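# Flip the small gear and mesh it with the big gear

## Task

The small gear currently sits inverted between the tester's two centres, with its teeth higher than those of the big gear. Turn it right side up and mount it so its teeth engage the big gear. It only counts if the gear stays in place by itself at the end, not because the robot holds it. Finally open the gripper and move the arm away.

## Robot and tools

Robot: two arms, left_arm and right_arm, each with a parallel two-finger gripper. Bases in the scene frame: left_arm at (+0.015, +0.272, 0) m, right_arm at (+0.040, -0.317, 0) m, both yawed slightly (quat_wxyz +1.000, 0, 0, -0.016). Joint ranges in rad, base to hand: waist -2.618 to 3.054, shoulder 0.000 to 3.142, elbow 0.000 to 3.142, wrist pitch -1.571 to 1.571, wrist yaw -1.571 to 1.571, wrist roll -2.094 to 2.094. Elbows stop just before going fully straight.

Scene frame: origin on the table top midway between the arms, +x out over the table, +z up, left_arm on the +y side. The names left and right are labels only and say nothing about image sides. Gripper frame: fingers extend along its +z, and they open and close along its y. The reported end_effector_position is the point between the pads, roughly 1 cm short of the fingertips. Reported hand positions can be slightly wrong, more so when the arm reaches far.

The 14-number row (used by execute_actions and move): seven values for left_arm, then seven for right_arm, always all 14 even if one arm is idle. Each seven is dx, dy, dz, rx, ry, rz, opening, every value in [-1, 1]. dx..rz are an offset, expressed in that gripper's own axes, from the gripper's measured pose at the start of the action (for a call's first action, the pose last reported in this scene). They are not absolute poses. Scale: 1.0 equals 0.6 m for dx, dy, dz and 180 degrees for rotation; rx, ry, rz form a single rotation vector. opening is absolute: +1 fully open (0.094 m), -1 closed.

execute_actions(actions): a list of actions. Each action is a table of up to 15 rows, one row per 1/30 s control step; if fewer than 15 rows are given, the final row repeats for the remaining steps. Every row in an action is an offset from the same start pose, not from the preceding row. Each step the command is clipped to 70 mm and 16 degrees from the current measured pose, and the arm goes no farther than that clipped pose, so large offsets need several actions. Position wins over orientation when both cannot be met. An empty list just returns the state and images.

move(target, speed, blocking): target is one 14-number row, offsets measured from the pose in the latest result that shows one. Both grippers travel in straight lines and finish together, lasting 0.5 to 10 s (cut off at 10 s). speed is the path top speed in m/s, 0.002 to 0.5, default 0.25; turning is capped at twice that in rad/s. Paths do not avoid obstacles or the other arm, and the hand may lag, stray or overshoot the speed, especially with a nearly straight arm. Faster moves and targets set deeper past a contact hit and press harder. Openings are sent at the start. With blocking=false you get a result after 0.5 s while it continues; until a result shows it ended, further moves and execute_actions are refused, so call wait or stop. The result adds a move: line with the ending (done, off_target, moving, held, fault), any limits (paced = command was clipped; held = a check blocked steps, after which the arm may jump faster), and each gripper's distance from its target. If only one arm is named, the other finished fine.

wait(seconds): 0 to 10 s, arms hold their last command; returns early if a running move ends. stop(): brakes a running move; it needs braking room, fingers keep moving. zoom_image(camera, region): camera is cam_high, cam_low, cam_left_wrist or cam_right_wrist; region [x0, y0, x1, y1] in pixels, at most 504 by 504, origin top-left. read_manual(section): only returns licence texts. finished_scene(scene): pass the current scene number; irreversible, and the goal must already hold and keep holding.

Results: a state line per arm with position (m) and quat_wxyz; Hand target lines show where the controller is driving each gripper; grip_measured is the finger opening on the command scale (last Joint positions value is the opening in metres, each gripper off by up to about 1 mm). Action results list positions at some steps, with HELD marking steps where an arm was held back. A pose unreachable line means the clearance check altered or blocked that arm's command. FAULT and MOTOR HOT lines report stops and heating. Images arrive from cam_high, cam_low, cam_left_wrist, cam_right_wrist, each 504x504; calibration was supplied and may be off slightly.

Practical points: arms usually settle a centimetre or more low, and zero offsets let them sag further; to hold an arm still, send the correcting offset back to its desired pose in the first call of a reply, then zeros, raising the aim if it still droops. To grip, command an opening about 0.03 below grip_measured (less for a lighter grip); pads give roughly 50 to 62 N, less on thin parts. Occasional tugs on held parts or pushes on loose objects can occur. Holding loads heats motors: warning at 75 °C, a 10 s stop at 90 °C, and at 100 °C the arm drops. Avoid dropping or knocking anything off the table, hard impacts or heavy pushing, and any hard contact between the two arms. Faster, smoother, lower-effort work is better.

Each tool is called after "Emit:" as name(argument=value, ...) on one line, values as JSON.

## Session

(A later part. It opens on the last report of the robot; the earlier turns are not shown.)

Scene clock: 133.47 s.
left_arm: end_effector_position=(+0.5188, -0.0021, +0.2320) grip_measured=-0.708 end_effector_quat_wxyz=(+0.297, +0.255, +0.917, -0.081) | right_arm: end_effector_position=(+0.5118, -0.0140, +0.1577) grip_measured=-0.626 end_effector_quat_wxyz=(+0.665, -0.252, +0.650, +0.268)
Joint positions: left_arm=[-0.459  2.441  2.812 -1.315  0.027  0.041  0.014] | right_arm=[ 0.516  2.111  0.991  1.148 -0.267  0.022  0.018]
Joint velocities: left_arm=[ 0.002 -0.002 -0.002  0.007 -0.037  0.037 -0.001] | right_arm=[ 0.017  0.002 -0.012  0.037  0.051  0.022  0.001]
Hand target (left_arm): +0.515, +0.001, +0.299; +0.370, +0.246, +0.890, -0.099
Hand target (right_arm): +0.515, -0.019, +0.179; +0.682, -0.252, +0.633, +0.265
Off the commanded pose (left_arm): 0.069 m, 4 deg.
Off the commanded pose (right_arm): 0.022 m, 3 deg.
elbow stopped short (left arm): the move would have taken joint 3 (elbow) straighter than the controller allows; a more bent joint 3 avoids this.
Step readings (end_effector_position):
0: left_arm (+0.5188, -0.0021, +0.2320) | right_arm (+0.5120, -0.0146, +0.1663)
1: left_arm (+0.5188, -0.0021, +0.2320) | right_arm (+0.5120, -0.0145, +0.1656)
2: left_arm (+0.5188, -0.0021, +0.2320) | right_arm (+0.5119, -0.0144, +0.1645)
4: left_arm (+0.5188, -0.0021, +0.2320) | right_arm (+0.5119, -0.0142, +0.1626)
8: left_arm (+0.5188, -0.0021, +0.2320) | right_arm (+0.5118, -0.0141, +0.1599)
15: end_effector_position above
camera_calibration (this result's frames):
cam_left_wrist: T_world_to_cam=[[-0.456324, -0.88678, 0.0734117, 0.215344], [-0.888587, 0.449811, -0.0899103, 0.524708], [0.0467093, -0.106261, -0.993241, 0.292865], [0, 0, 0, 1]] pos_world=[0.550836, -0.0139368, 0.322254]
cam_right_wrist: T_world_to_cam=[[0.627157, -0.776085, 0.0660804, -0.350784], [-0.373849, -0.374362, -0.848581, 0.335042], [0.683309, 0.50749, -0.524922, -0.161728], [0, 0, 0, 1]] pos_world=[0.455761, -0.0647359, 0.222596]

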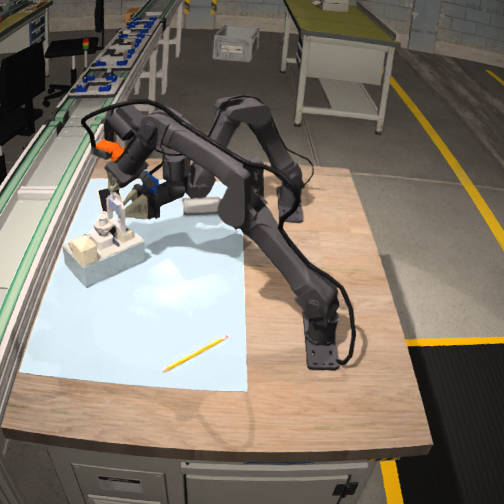

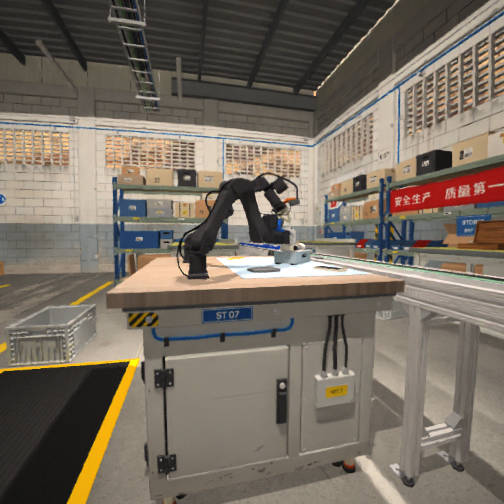

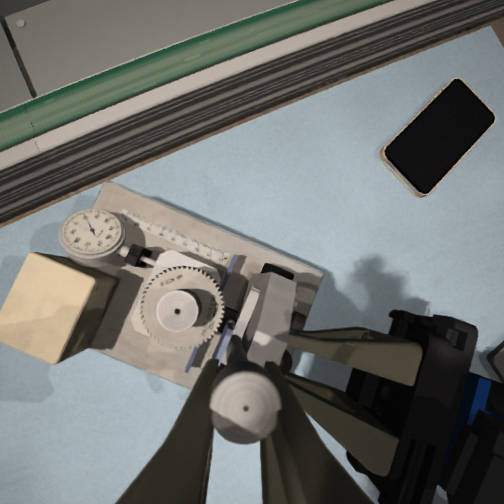

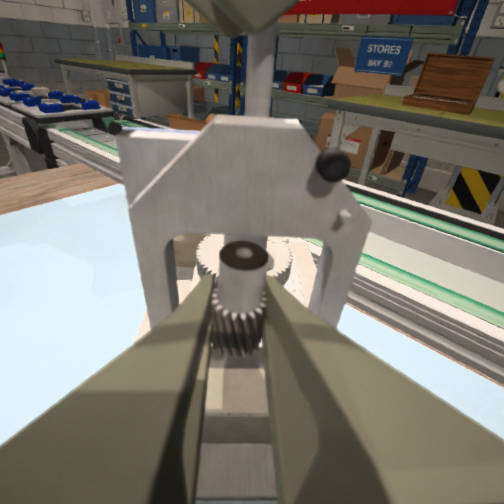

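Emit:
execute_actions(actions=[[[-0.07,0,-0.092,0,-0.02,0,-0.85, -0.02,-0.012,0.02,0,-0.01,0,-0.76]]])

Scene clock: 134.10 s.
left_arm: end_effector_position=(+0.5188, -0.0021, +0.2320) grip_measured=-0.708 end_effector_quat_wxyz=(+0.297, +0.255, +0.917, -0.081) | right_arm: end_effector_position=(+0.5171, -0.0110, +0.1548) grip_measured=-0.626 end_effector_quat_wxyz=(+0.662, -0.252, +0.653, +0.268)
Joint positions: left_arm=[-0.459  2.441  2.812 -1.315  0.027  0.041  0.014] | right_arm=[ 0.516  2.129  1.019  1.131 -0.268  0.021  0.018]
Joint velocities: left_arm=[-0.002  0.007  0.007  0.022  0.081 -0.007 -0.   ] | right_arm=[-0.002  0.002 -0.007  0.022  0.022  0.037  0.001]
Hand target (left_arm): +0.515, +0.001, +0.299; +0.370, +0.246, +0.890, -0.099
Hand target (right_arm): +0.525, -0.012, +0.170; +0.675, -0.248, +0.640, +0.272
Off the commanded pose (left_arm): 0.069 m, 4 deg.
Off the commanded pose (right_arm): 0.017 m, 2 deg.
elbow stopped short (left arm): the move would have taken joint 3 (elbow) straighter than the controller allows; a more bent joint 3 avoids this.
Step readings (end_effector_position):
0: left_arm (+0.5188, -0.0021, +0.2320) | right_arm (+0.5118, -0.0139, +0.1574)
1: left_arm (+0.5188, -0.0021, +0.2320) | right_arm (+0.5122, -0.0136, +0.1573)
2: left_arm (+0.5188, -0.0021, +0.2320) | right_arm (+0.5137, -0.0128, +0.1575)
4: left_arm (+0.5188, -0.0021, +0.2320) | right_arm (+0.5161, -0.0115, +0.1572)
8: left_arm (+0.5188, -0.0021, +0.2320) | right_arm (+0.5170, -0.0110, +0.1557)
15: end_effector_position above
camera_calibration (this result's frames):
cam_left_wrist: T_world_to_cam=[[-0.456324, -0.88678, 0.0734117, 0.215344], [-0.888587, 0.449811, -0.0899103, 0.524708], [0.0467093, -0.106261, -0.993241, 0.292865], [0, 0, 0, 1]] pos_world=[0.550836, -0.0139368, 0.322254]
cam_right_wrist: T_world_to_cam=[[0.628462, -0.775119, 0.0650111, -0.352064], [-0.378904, -0.378059, -0.844691, 0.337653], [0.679314, 0.506223, -0.531291, -0.165313], [0, 0, 0, 1]] pos_world=[0.461496, -0.0615536, 0.220271]

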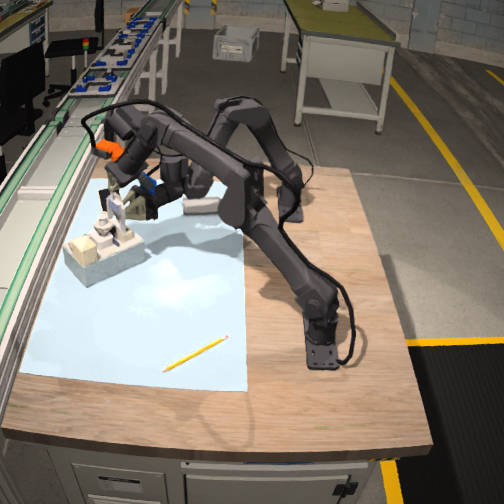

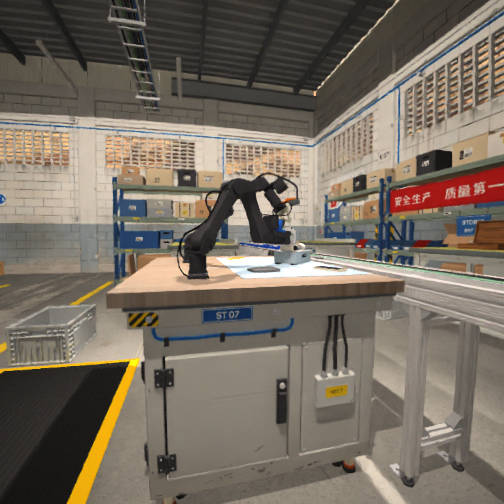

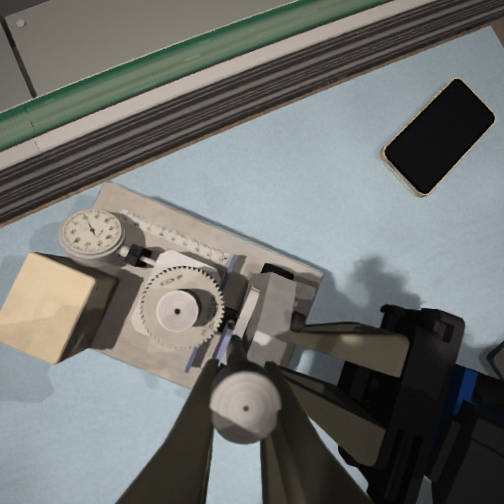

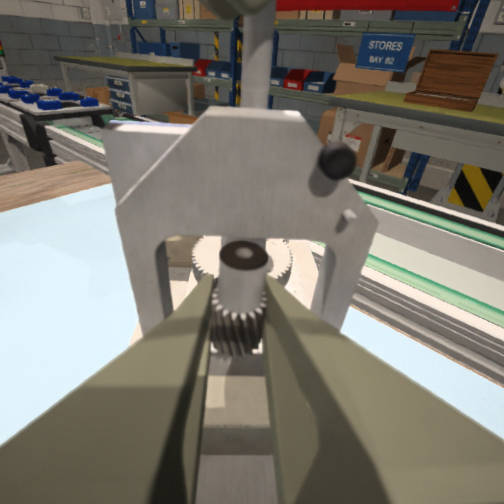

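Emit:
execute_actions(actions=[[[-0.07,0,-0.092,0,-0.02,0,-0.85, -0.027,-0.012,0.02,0,-0.013,0,-0.76]],[[-0.07,0,-0.092,0,-0.02,0,-0.85, -0.024,-0.012,0.02,0,-0.012,0,-0.76]]])

Scene clock: 135.20 s.
left_arm: end_effector_position=(+0.5188, -0.0021, +0.2320) grip_measured=-0.708 end_effector_quat_wxyz=(+0.297, +0.255, +0.917, -0.081) | right_arm: end_effector_position=(+0.5279, -0.0049, +0.1562) grip_measured=-0.626 end_effector_quat_wxyz=(+0.662, -0.252, +0.652, +0.270)
Joint positions: left_arm=[-0.459  2.441  2.812 -1.315  0.027  0.041  0.014] | right_arm=[ 0.516  2.16   1.08   1.104 -0.27   0.024  0.018]
Joint velocities: left_arm=[-0.007  0.017 -0.002 -0.037 -0.022  0.007  0.   ] | right_arm=[ 0.007 -0.002  0.022  0.007  0.037 -0.066 -0.001]
Hand target (left_arm): +0.515, +0.001, +0.299; +0.370, +0.246, +0.890, -0.099
Hand target (right_arm): +0.535, -0.006, +0.171; +0.675, -0.247, +0.639, +0.274
Off the commanded pose (left_arm): 0.069 m, 4 deg.
Off the commanded pose (right_arm): 0.017 m, 2 deg.
elbow stopped short (left arm): the move would have taken joint 3 (elbow) straighter than the controller allows; a more bent joint 3 avoids this.
Step readings (end_effector_position; steps 1 to 15: 1st action; 16 to 30: 2nd action):
0: left_arm (+0.5188, -0.0021, +0.2320) | right_arm (+0.5171, -0.0110, +0.1547)
1: left_arm (+0.5188, -0.0021, +0.2320) | right_arm (+0.5175, -0.0106, +0.1549)
2: left_arm (+0.5188, -0.0021, +0.2320) | right_arm (+0.5190, -0.0098, +0.1553)
4: left_arm (+0.5188, -0.0021, +0.2320) | right_arm (+0.5213, -0.0085, +0.1564)
8: left_arm (+0.5188, -0.0021, +0.2320) | right_arm (+0.5224, -0.0079, +0.1574)
15: left_arm (+0.5188, -0.0021, +0.2320) | right_arm (+0.5225, -0.0079, +0.1569)
16: left_arm (+0.5188, -0.0021, +0.2320) | right_arm (+0.5230, -0.0075, +0.1569)
17: left_arm (+0.5188, -0.0021, +0.2320) | right_arm (+0.5244, -0.0067, +0.1571)
19: left_arm (+0.5188, -0.0021, +0.2320) | right_arm (+0.5269, -0.0054, +0.1575)
23: left_arm (+0.5188, -0.0021, +0.2320) | right_arm (+0.5279, -0.0049, +0.1567)
30: end_effector_position above
camera_calibration (this result's frames):
cam_left_wrist: T_world_to_cam=[[-0.456324, -0.88678, 0.0734117, 0.215344], [-0.888587, 0.449811, -0.0899103, 0.524708], [0.0467093, -0.106261, -0.993241, 0.292865], [0, 0, 0, 1]] pos_world=[0.550836, -0.0139368, 0.322254]
cam_right_wrist: T_world_to_cam=[[0.629927, -0.774096, 0.0629914, -0.354693], [-0.377409, -0.375986, -0.846284, 0.344659], [0.678789, 0.509323, -0.528994, -0.175077], [0, 0, 0, 1]] pos_world=[0.472348, -0.0558089, 0.221407]

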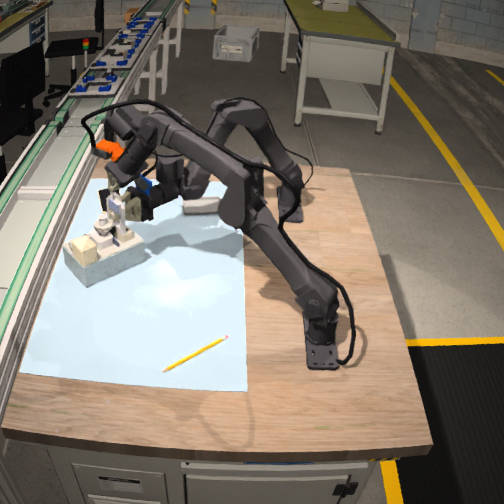

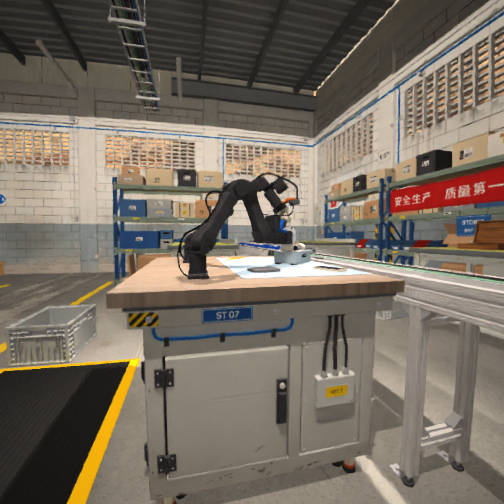

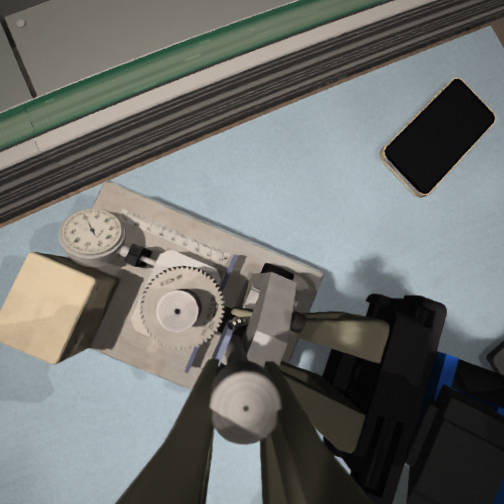

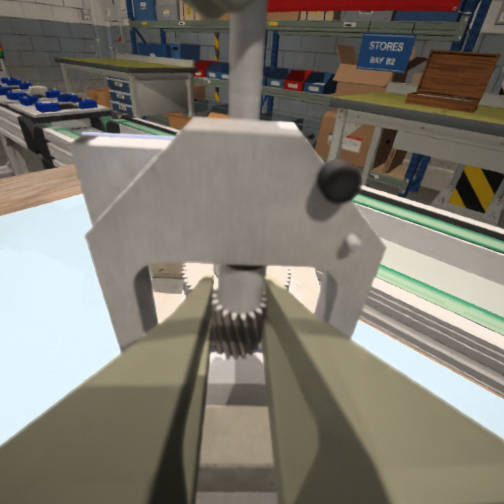

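Inside. A few mm further.

Emit:
execute_actions(actions=[[[-0.07,0,-0.092,0,-0.02,0,-0.85, -0.025,-0.006,0.017,0,-0.012,0,-0.76]]])

Emit:
zoom_image(camera="cam_left_wrist", region=[130,240,330,400])

Scene clock: 135.83 s.
left_arm: end_effector_position=(+0.5188, -0.0021, +0.2320) grip_measured=-0.708 end_effector_quat_wxyz=(+0.297, +0.255, +0.917, -0.081) | right_arm: end_effector_position=(+0.5308, -0.0033, +0.1560) grip_measured=-0.626 end_effector_quat_wxyz=(+0.662, -0.252, +0.652, +0.270)
Joint positions: left_arm=[-0.459  2.441  2.812 -1.315  0.027  0.041  0.014] | right_arm=[ 0.516  2.168  1.096  1.095 -0.27   0.025  0.018]
Joint velocities: left_arm=[ 0.007 -0.002  0.007 -0.007 -0.037  0.037 -0.001] | right_arm=[-0.017 -0.012  0.007 -0.051  0.037 -0.022 -0.   ]
Hand target (left_arm): +0.515, +0.001, +0.299; +0.370, +0.246, +0.890, -0.099
Hand target (right_arm): +0.537, -0.001, +0.171; +0.674, -0.247, +0.639, +0.274
Off the commanded pose (left_arm): 0.069 m, 4 deg.
Off the commanded pose (right_arm): 0.017 m, 2 deg.
elbow stopped short (left arm): the move would have taken joint 3 (elbow) straighter than the controller allows; a more bent joint 3 avoids this.
Step readings (end_effector_position):
0: left_arm (+0.5188, -0.0021, +0.2320) | right_arm (+0.5279, -0.0049, +0.1561)
1: left_arm (+0.5188, -0.0021, +0.2320) | right_arm (+0.5282, -0.0047, +0.1562)
2: left_arm (+0.5188, -0.0021, +0.2320) | right_arm (+0.5290, -0.0043, +0.1564)
4: left_arm (+0.5188, -0.0021, +0.2320) | right_arm (+0.5304, -0.0036, +0.1566)
8: left_arm (+0.5188, -0.0021, +0.2320) | right_arm (+0.5308, -0.0033, +0.1565)
15: end_effector_position above
camera_calibration (this result's frames):
cam_left_wrist: T_world_to_cam=[[-0.456324, -0.88678, 0.0734117, 0.215344], [-0.888587, 0.449811, -0.0899103, 0.524708], [0.0467093, -0.106261, -0.993241, 0.292865], [0, 0, 0, 1]] pos_world=[0.550836, -0.0139368, 0.322254]
cam_right_wrist: T_world_to_cam=[[0.630059, -0.774098, 0.061628, -0.355195], [-0.37892, -0.375742, -0.845717, 0.346939], [0.677825, 0.509499, -0.530061, -0.177283], [0, 0, 0, 1]] pos_world=[0.475423, -0.0542709, 0.221331]

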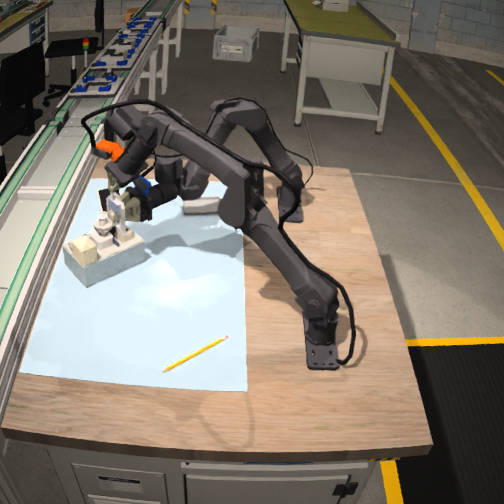

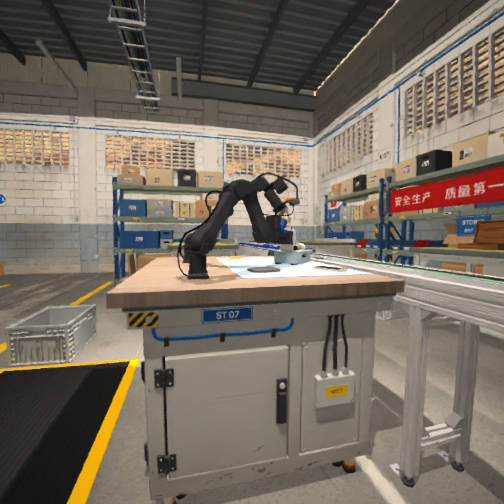

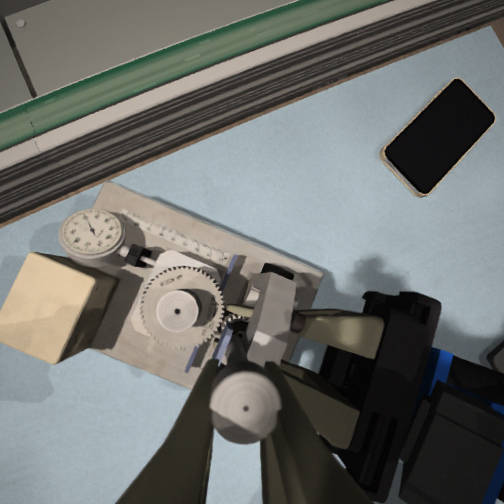

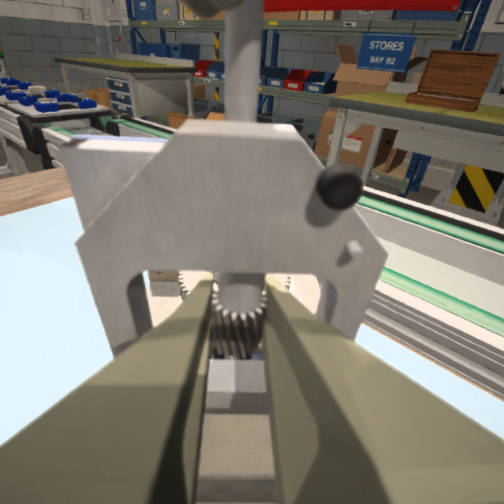

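Region (130, 240, 330, 400) of cam_left_wrist's 504x504 image, scaled by 2.520, with more detail than that image has; it fills the top 403 rows of this view, and the rest is white.

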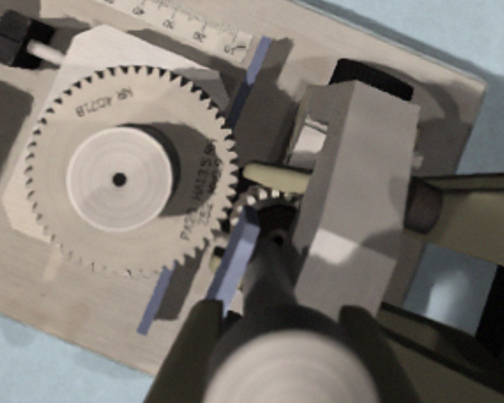

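Emit:
execute_actions(actions=[[[-0.07,0,-0.092,0,-0.02,0,-0.85, -0.025,-0.004,0.016,0,-0.012,0,-0.76]]])

Emit:
zoom_image(camera="cam_left_wrist", region=[130,240,330,400])

Scene clock: 136.50 s.
left_arm: end_effector_position=(+0.5188, -0.0021, +0.2320) grip_measured=-0.708 end_effector_quat_wxyz=(+0.297, +0.255, +0.917, -0.081) | right_arm: end_effector_position=(+0.5313, -0.0031, +0.1559) grip_measured=-0.626 end_effector_quat_wxyz=(+0.661, -0.251, +0.653, +0.270)
Joint positions: left_arm=[-0.459  2.441  2.812 -1.315  0.027  0.041  0.014] | right_arm=[ 0.516  2.168  1.099  1.09  -0.27   0.026  0.018]
Joint velocities: left_arm=[-0.002 -0.002 -0.002  0.081 -0.051  0.037 -0.   ] | right_arm=[-0.002 -0.007 -0.007  0.022 -0.022  0.037 -0.001]
Hand target (left_arm): +0.515, +0.001, +0.299; +0.370, +0.246, +0.890, -0.099
Hand target (right_arm): +0.538, +0.001, +0.171; +0.674, -0.247, +0.640, +0.275
Off the commanded pose (left_arm): 0.069 m, 4 deg.
Off the commanded pose (right_arm): 0.018 m, 2 deg.
elbow stopped short (left arm): the move would have taken joint 3 (elbow) straighter than the controller allows; a more bent joint 3 avoids this.
Step readings (end_effector_position):
0: left_arm (+0.5188, -0.0021, +0.2320) | right_arm (+0.5308, -0.0033, +0.1559)
1: left_arm (+0.5188, -0.0021, +0.2320) | right_arm (+0.5308, -0.0033, +0.1558)
2: left_arm (+0.5188, -0.0021, +0.2320) | right_arm (+0.5311, -0.0032, +0.1561)
4: left_arm (+0.5188, -0.0021, +0.2320) | right_arm (+0.5312, -0.0031, +0.1559)
8: left_arm (+0.5188, -0.0021, +0.2320) | right_arm (+0.5313, -0.0031, +0.1559)
15: end_effector_position above
camera_calibration (this result's frames):
cam_left_wrist: T_world_to_cam=[[-0.456324, -0.88678, 0.0734117, 0.215344], [-0.888587, 0.449811, -0.0899103, 0.524708], [0.0467093, -0.106261, -0.993241, 0.292865], [0, 0, 0, 1]] pos_world=[0.550836, -0.0139368, 0.322254]
cam_right_wrist: T_world_to_cam=[[0.630226, -0.774057, 0.0604193, -0.35519], [-0.381067, -0.376181, -0.844557, 0.348073], [0.676464, 0.509238, -0.532047, -0.17673], [0, 0, 0, 1]] pos_world=[0.47604, -0.054001, 0.221399]

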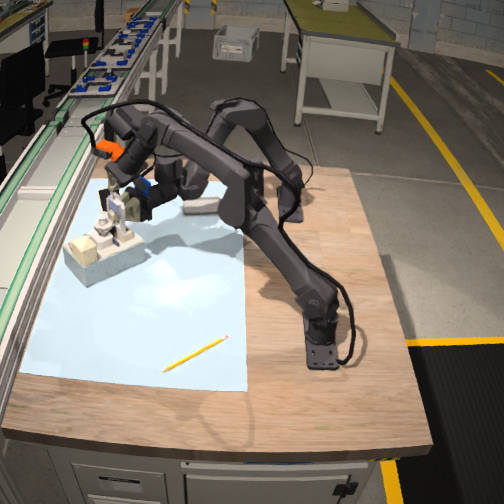

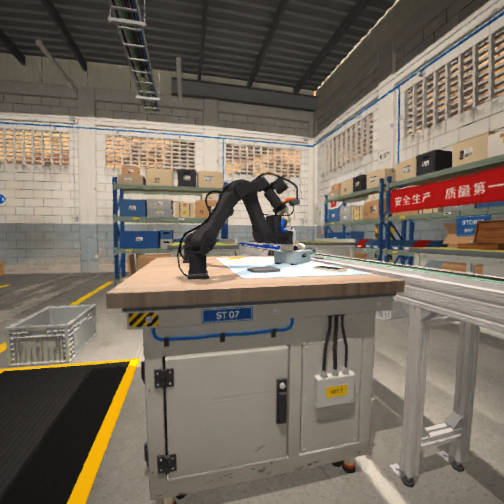

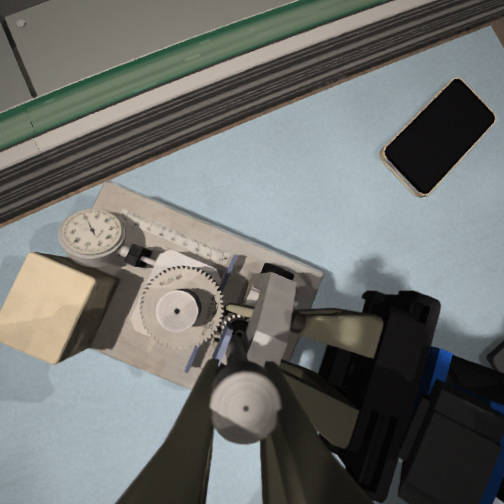

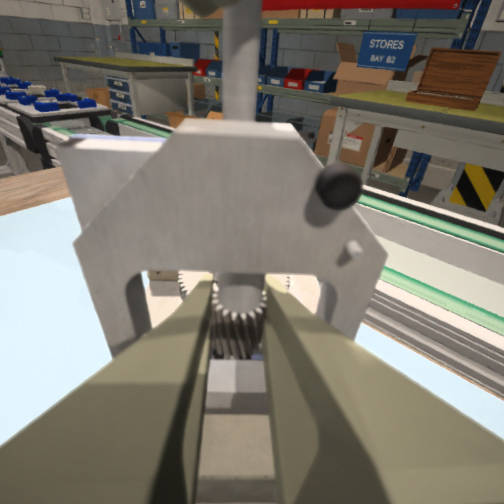

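Region (130, 240, 330, 400) of cam_left_wrist's 504x504 image, scaled by 2.520, with more detail than that image has; it fills the top 403 rows of this view, and the rest is white.

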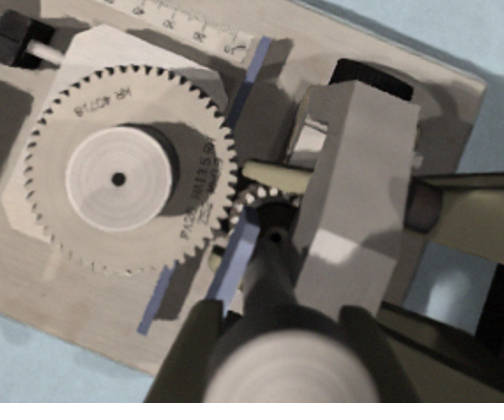

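Contact with the big gear; push slightly harder.

Emit:
execute_actions(actions=[[[-0.07,0,-0.092,0,-0.02,0,-0.85, -0.022,-0.008,0.024,0,-0.011,0,-0.76]]])

Emit:
zoom_image(camera="cam_left_wrist", region=[130,240,330,400])

Scene clock: 137.13 s.
left_arm: end_effector_position=(+0.5188, -0.0021, +0.2320) grip_measured=-0.708 end_effector_quat_wxyz=(+0.297, +0.255, +0.917, -0.081) | right_arm: end_effector_position=(+0.5364, -0.0004, +0.1548) grip_measured=-0.626 end_effector_quat_wxyz=(+0.661, -0.251, +0.653, +0.270)
Joint positions: left_arm=[-0.459  2.441  2.812 -1.315  0.027  0.041  0.014] | right_arm=[ 0.516  2.187  1.127  1.08  -0.27   0.026  0.018]
Joint velocities: left_arm=[ 0.017  0.002  0.007 -0.066  0.007 -0.037  0.   ] | right_arm=[ 0.007  0.002  0.002 -0.066 -0.022 -0.007 -0.001]
Hand target (left_arm): +0.515, +0.001, +0.299; +0.370, +0.246, +0.890, -0.099
Hand target (right_arm): +0.544, +0.002, +0.170; +0.672, -0.247, +0.642, +0.275
Off the commanded pose (left_arm): 0.069 m, 4 deg.
Off the commanded pose (right_arm): 0.017 m, 2 deg.
elbow stopped short (left arm): the move would have taken joint 3 (elbow) straighter than the controller allows; a more bent joint 3 avoids this.
Step readings (end_effector_position):
0: left_arm (+0.5188, -0.0021, +0.2320) | right_arm (+0.5313, -0.0031, +0.1559)
1: left_arm (+0.5188, -0.0021, +0.2320) | right_arm (+0.5317, -0.0028, +0.1558)
2: left_arm (+0.5188, -0.0021, +0.2320) | right_arm (+0.5331, -0.0021, +0.1559)
4: left_arm (+0.5188, -0.0021, +0.2320) | right_arm (+0.5354, -0.0009, +0.1550)
8: left_arm (+0.5188, -0.0021, +0.2320) | right_arm (+0.5364, -0.0004, +0.1547)
15: end_effector_position above
camera_calibration (this result's frames):
cam_left_wrist: T_world_to_cam=[[-0.456324, -0.88678, 0.0734117, 0.215344], [-0.888587, 0.449811, -0.0899103, 0.524708], [0.0467093, -0.106261, -0.993241, 0.292865], [0, 0, 0, 1]] pos_world=[0.550836, -0.0139368, 0.322254]
cam_right_wrist: T_world_to_cam=[[0.630228, -0.77408, 0.0601145, -0.35622], [-0.381, -0.375799, -0.844757, 0.350132], [0.6765, 0.509486, -0.531763, -0.182235], [0, 0, 0, 1]] pos_world=[0.481182, -0.0513174, 0.220284]

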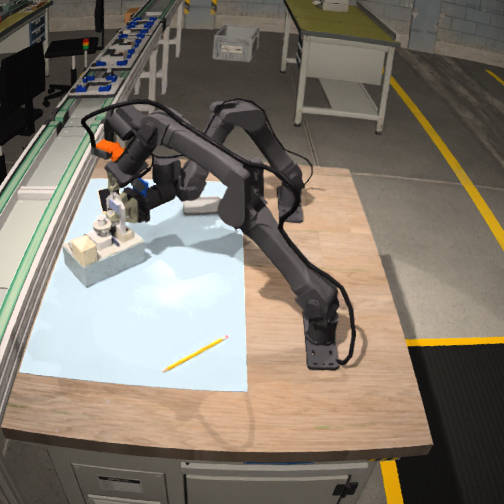

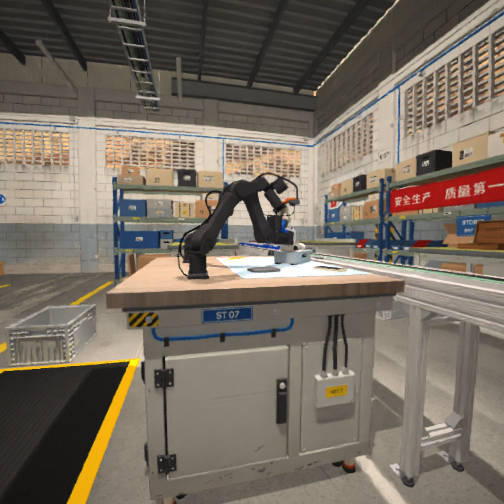

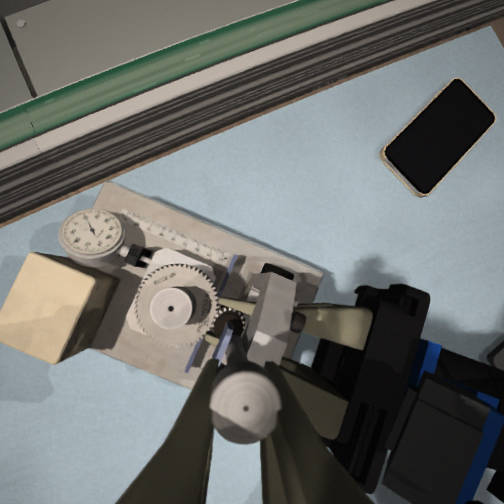

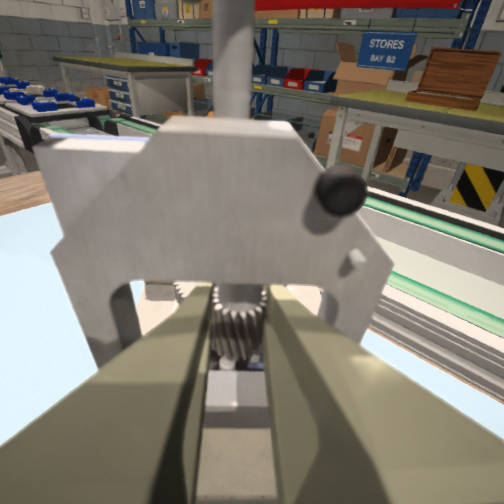

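Region (130, 240, 330, 400) of cam_left_wrist's 504x504 image, scaled by 2.520, with more detail than that image has; it fills the top 403 rows of this view, and the rest is white.

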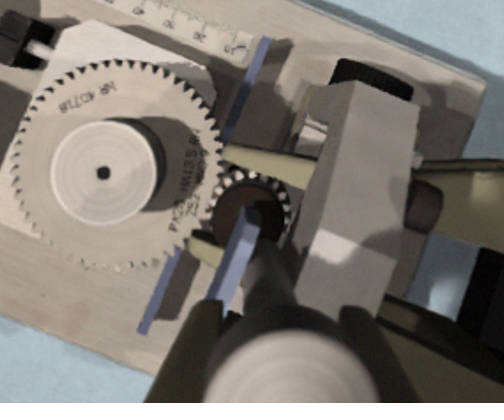

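Emit:
execute_actions(actions=[[[-0.07,0,-0.092,0,-0.02,0,-0.85, -0.025,0.012,-0.008,0,-0.012,0,-0.76]]])

Emit:
zoom_image(camera="cam_left_wrist", region=[130,240,330,400])

Scene clock: 138.00 s.
left_arm: end_effector_position=(+0.5188, -0.0021, +0.2320) grip_measured=-0.708 end_effector_quat_wxyz=(+0.297, +0.255, +0.917, -0.081) | right_arm: end_effector_position=(+0.5338, -0.0031, +0.1544) grip_measured=-0.626 end_effector_quat_wxyz=(+0.663, -0.249, +0.653, +0.268)
Joint positions: left_arm=[-0.459  2.441  2.812 -1.315  0.027  0.041  0.014] | right_arm=[ 0.516  2.181  1.107  1.099 -0.263  0.026  0.018]
Joint velocities: left_arm=[ 0.017 -0.022 -0.007 -0.037 -0.007 -0.051  0.001] | right_arm=[ 0.002 -0.007 -0.007 -0.037 -0.022 -0.037 -0.   ]
Hand target (left_arm): +0.515, +0.001, +0.299; +0.370, +0.246, +0.890, -0.099
Hand target (right_arm): +0.528, +0.001, +0.170; +0.673, -0.246, +0.641, +0.275
Off the commanded pose (left_arm): 0.069 m, 4 deg.
Off the commanded pose (right_arm): 0.017 m, 2 deg.
elbow stopped short (left arm): the move would have taken joint 3 (elbow) straighter than the controller allows; a more bent joint 3 avoids this.
Step readings (end_effector_position):
0: left_arm (+0.5188, -0.0021, +0.2320) | right_arm (+0.5364, -0.0004, +0.1548)
1: left_arm (+0.5188, -0.0021, +0.2320) | right_arm (+0.5362, -0.0007, +0.1542)
2: left_arm (+0.5188, -0.0021, +0.2320) | right_arm (+0.5355, -0.0015, +0.1544)
4: left_arm (+0.5188, -0.0021, +0.2320) | right_arm (+0.5340, -0.0026, +0.1544)
8: left_arm (+0.5188, -0.0021, +0.2320) | right_arm (+0.5337, -0.0031, +0.1544)
15: end_effector_position above
camera_calibration (this result's frames):
cam_left_wrist: T_world_to_cam=[[-0.456324, -0.88678, 0.0734117, 0.215344], [-0.888587, 0.449811, -0.0899103, 0.524708], [0.0467093, -0.106261, -0.993241, 0.292865], [0, 0, 0, 1]] pos_world=[0.550836, -0.0139368, 0.322254]
cam_right_wrist: T_world_to_cam=[[0.624679, -0.778514, 0.0607692, -0.353787], [-0.380487, -0.371412, -0.846926, 0.347771], [0.681914, 0.505934, -0.528227, -0.182727], [0, 0, 0, 1]] pos_world=[0.477929, -0.053814, 0.219514]

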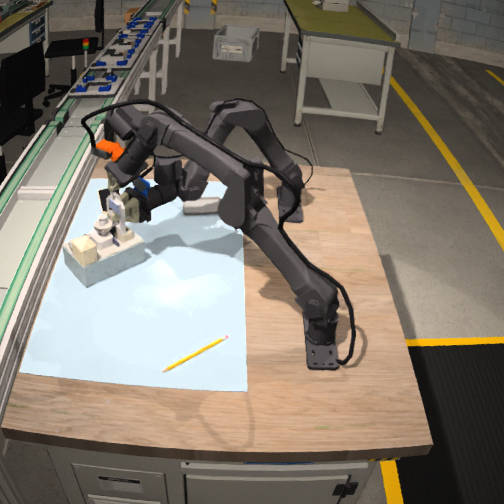

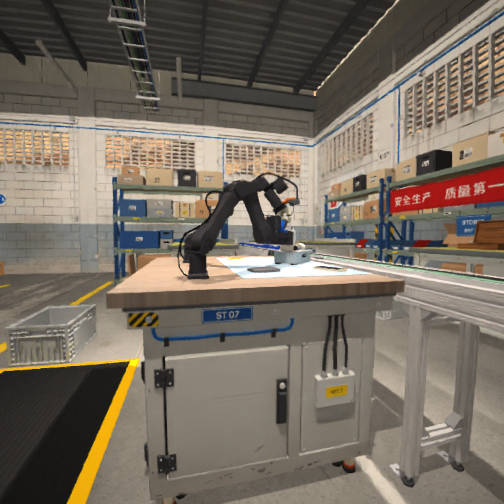

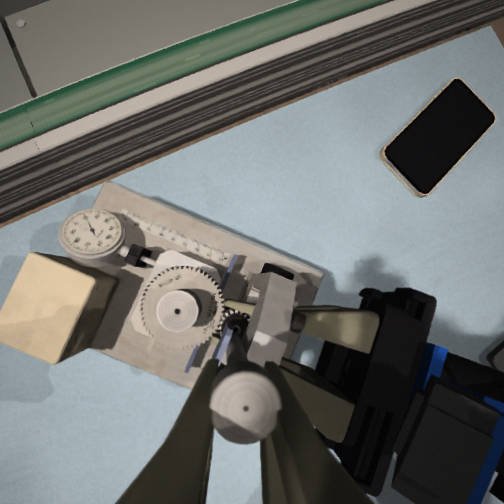

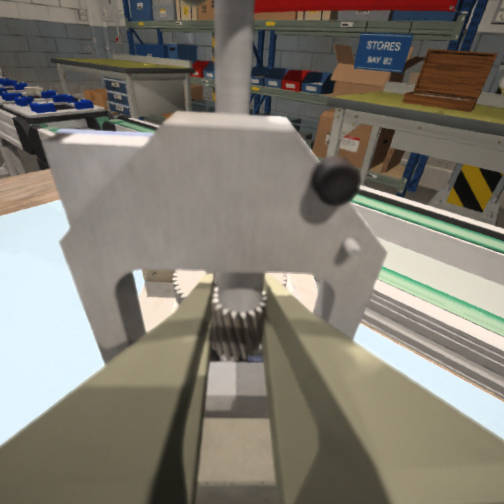

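Region (130, 240, 330, 400) of cam_left_wrist's 504x504 image, scaled by 2.520, with more detail than that image has; it fills the top 403 rows of this view, and the rest is white.

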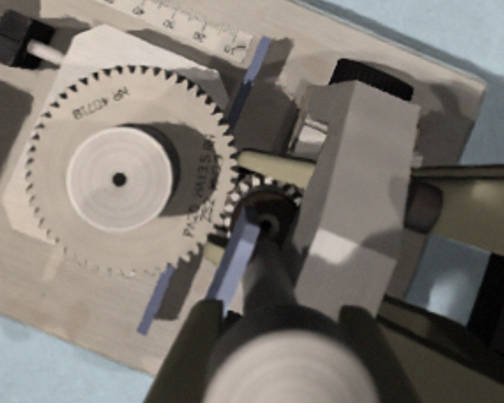

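Emit:
execute_actions(actions=[[[-0.07,0,-0.092,0,-0.02,0,-0.85, -0.025,0.008,0.004,-0.009,-0.011,0,-0.76]]])

Emit:
zoom_image(camera="cam_left_wrist", region=[130,240,330,400])

Scene clock: 138.67 s.
left_arm: end_effector_position=(+0.5188, -0.0021, +0.2320) grip_measured=-0.708 end_effector_quat_wxyz=(+0.297, +0.255, +0.917, -0.081) | right_arm: end_effector_position=(+0.5314, -0.0007, +0.1543) grip_measured=-0.626 end_effector_quat_wxyz=(+0.661, -0.255, +0.650, +0.274)
Joint positions: left_arm=[-0.459  2.441  2.812 -1.315  0.027  0.041  0.014] | right_arm=[ 0.516  2.181  1.107  1.099 -0.282  0.026  0.018]
Joint velocities: left_arm=[-0.022 -0.002  0.012 -0.037  0.007 -0.051 -0.   ] | right_arm=[-0.012 -0.012 -0.012 -0.037 -0.066 -0.007 -0.   ]
Hand target (left_arm): +0.515, +0.001, +0.299; +0.370, +0.246, +0.890, -0.099
Hand target (right_arm): +0.532, +0.002, +0.169; +0.671, -0.254, +0.637, +0.282
Off the commanded pose (left_arm): 0.069 m, 4 deg.
Off the commanded pose (right_arm): 0.015 m, 2 deg.
elbow stopped short (left arm): the move would have taken joint 3 (elbow) straighter than the controller allows; a more bent joint 3 avoids this.
Step readings (end_effector_position):
0: left_arm (+0.5188, -0.0021, +0.2320) | right_arm (+0.5338, -0.0031, +0.1544)
1: left_arm (+0.5188, -0.0021, +0.2320) | right_arm (+0.5335, -0.0029, +0.1544)
2: left_arm (+0.5188, -0.0021, +0.2320) | right_arm (+0.5333, -0.0026, +0.1544)
4: left_arm (+0.5188, -0.0021, +0.2320) | right_arm (+0.5327, -0.0020, +0.1544)
8: left_arm (+0.5188, -0.0021, +0.2320) | right_arm (+0.5319, -0.0012, +0.1543)
15: end_effector_position above
camera_calibration (this result's frames):
cam_left_wrist: T_world_to_cam=[[-0.456324, -0.88678, 0.0734117, 0.215344], [-0.888587, 0.449811, -0.0899103, 0.524708], [0.0467093, -0.106261, -0.993241, 0.292865], [0, 0, 0, 1]] pos_world=[0.550836, -0.0139368, 0.322254]
cam_right_wrist: T_world_to_cam=[[0.639395, -0.766436, 0.0612374, -0.358288], [-0.373144, -0.378956, -0.846851, 0.343861], [0.672263, 0.518622, -0.528293, -0.177248], [0, 0, 0, 1]] pos_world=[0.476554, -0.0523726, 0.219501]

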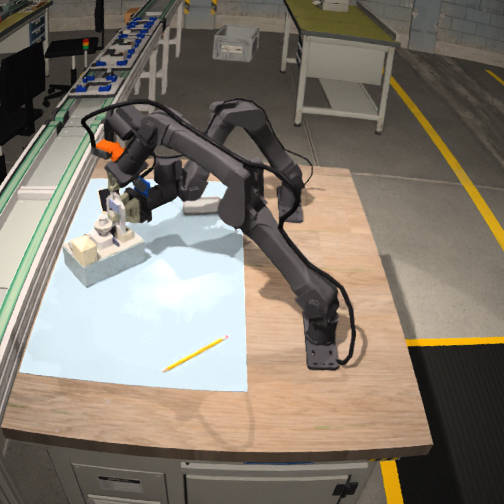

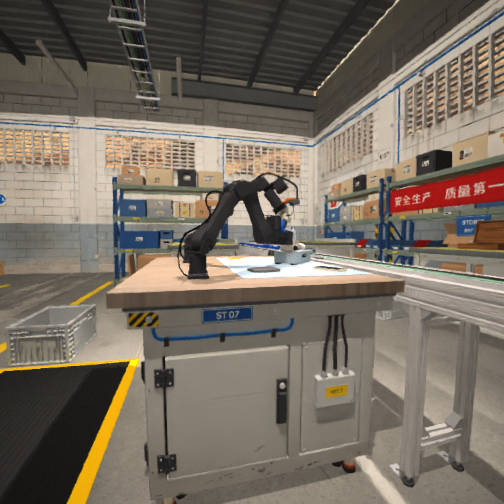

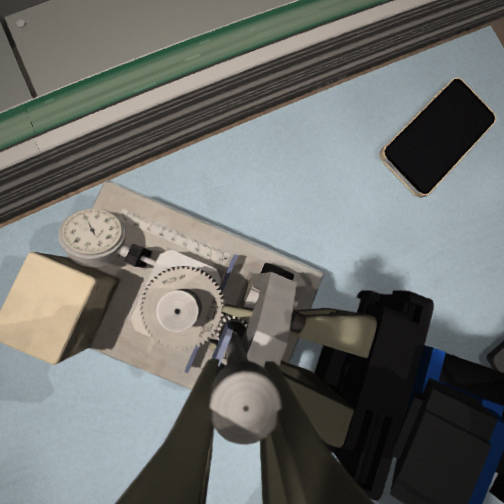

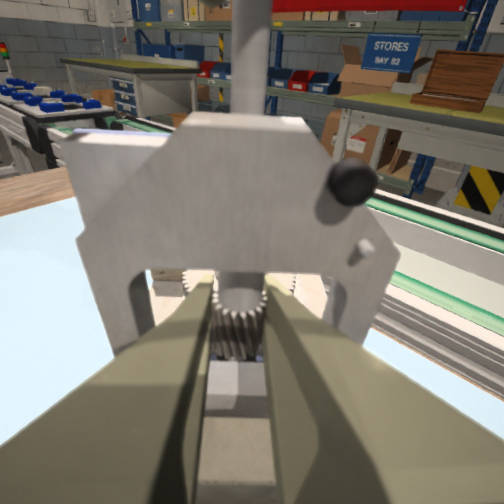

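Region (130, 240, 330, 400) of cam_left_wrist's 504x504 image, scaled by 2.520, with more detail than that image has; it fills the top 403 rows of this view, and the rest is white.

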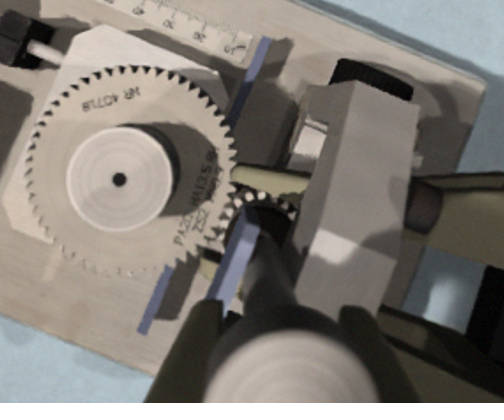

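Meshed. Now lower the gear.

Emit:
execute_actions(actions=[[[-0.07,0,-0.092,0,-0.02,0,-0.85, -0.015,0,0,0,-0.006,0,-0.76],[-0.07,0,-0.092,0,-0.02,0,-0.85, -0.01,0,0,0,-0.004,0,-0.76],[-0.07,0,-0.092,0,-0.02,0,-0.85, -0.005,0,0,0,-0.002,0,-0.76],[-0.07,0,-0.092,0,-0.02,0,-0.85, 0,0,0,0,0,0,-0.76],[-0.07,0,-0.092,0,-0.02,0,-0.85, 0.002,0,0,0,0,0,-0.76],[-0.07,0,-0.092,0,-0.02,0,-0.85, 0.004,0,0,0,0,0,-0.76],[-0.07,0,-0.092,0,-0.02,0,-0.85, 0.006,0,0,0,0,0,-0.76],[-0.07,0,-0.092,0,-0.02,0,-0.85, 0.008,0,0,0,0,0,-0.76],[-0.07,0,-0.092,0,-0.02,0,-0.85, 0.01,0,0,0,0,0,-0.76],[-0.07,0,-0.092,0,-0.02,0,-0.85, 0.012,0,0,0,0,0,-0.76]]])

Scene clock: 139.43 s.
left_arm: end_effector_position=(+0.5188, -0.0021, +0.2320) grip_measured=-0.708 end_effector_quat_wxyz=(+0.297, +0.255, +0.917, -0.081) | right_arm: end_effector_position=(+0.5315, -0.0005, +0.1537) grip_measured=-0.626 end_effector_quat_wxyz=(+0.665, -0.255, +0.646, +0.275)
Joint positions: left_arm=[-0.459  2.441  2.812 -1.315  0.027  0.041  0.014] | right_arm=[ 0.516  2.191  1.107  1.12  -0.283  0.026  0.018]
Joint velocities: left_arm=[ 0.007 -0.007  0.017 -0.007 -0.007 -0.007  0.   ] | right_arm=[ 0.002  0.017  0.007  0.051  0.037  0.037 -0.   ]
Hand target (left_arm): +0.515, +0.001, +0.299; +0.370, +0.246, +0.890, -0.099
Hand target (right_arm): +0.531, -0.001, +0.147; +0.661, -0.255, +0.650, +0.274
Off the commanded pose (left_arm): 0.069 m, 4 deg.
Off the commanded pose (right_arm): 0.007 m, 1 deg.
elbow stopped short (left arm): the move would have taken joint 3 (elbow) straighter than the controller allows; a more bent joint 3 avoids this.
Step readings (end_effector_position):
0: left_arm (+0.5188, -0.0021, +0.2320) | right_arm (+0.5313, -0.0006, +0.1543)
1: left_arm (+0.5188, -0.0021, +0.2320) | right_arm (+0.5313, -0.0006, +0.1543)
2: left_arm (+0.5188, -0.0021, +0.2320) | right_arm (+0.5313, -0.0006, +0.1543)
4: left_arm (+0.5188, -0.0021, +0.2320) | right_arm (+0.5313, -0.0006, +0.1542)
8: left_arm (+0.5188, -0.0021, +0.2320) | right_arm (+0.5314, -0.0006, +0.1540)
15: end_effector_position above
camera_calibration (this result's frames):
cam_left_wrist: T_world_to_cam=[[-0.456324, -0.88678, 0.0734117, 0.215344], [-0.888587, 0.449811, -0.0899103, 0.524708], [0.0467093, -0.106261, -0.993241, 0.292865], [0, 0, 0, 1]] pos_world=[0.550836, -0.0139368, 0.322254]
cam_right_wrist: T_world_to_cam=[[0.639368, -0.766269, 0.0635621, -0.3585], [-0.364533, -0.37487, -0.852401, 0.339709], [0.676996, 0.521828, -0.51901, -0.181687], [0, 0, 0, 1]] pos_world=[0.47605, -0.0525521, 0.218058]

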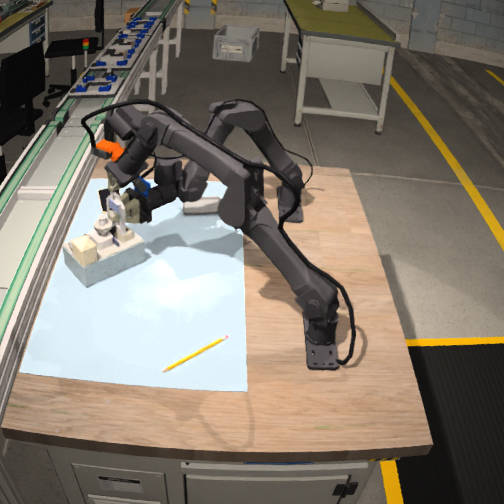

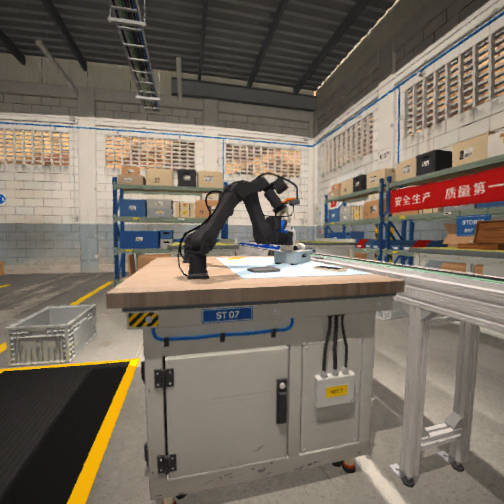

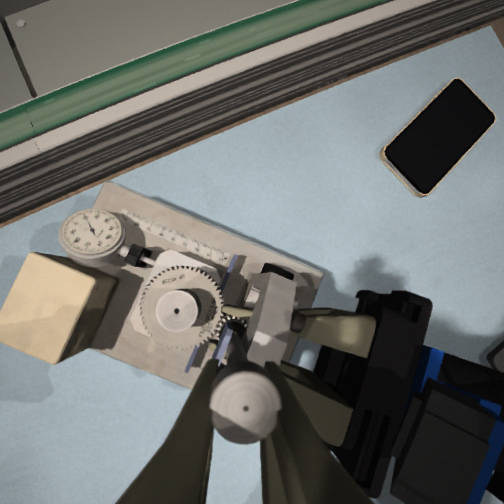

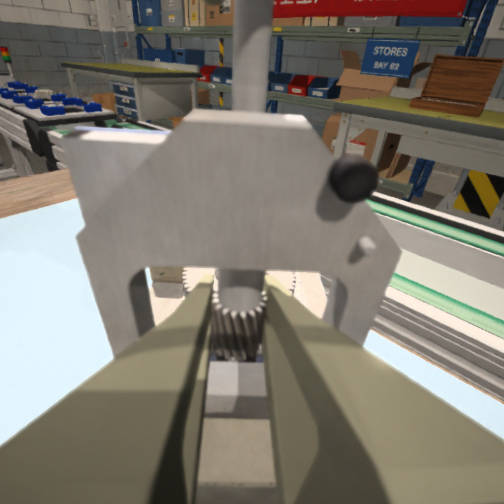

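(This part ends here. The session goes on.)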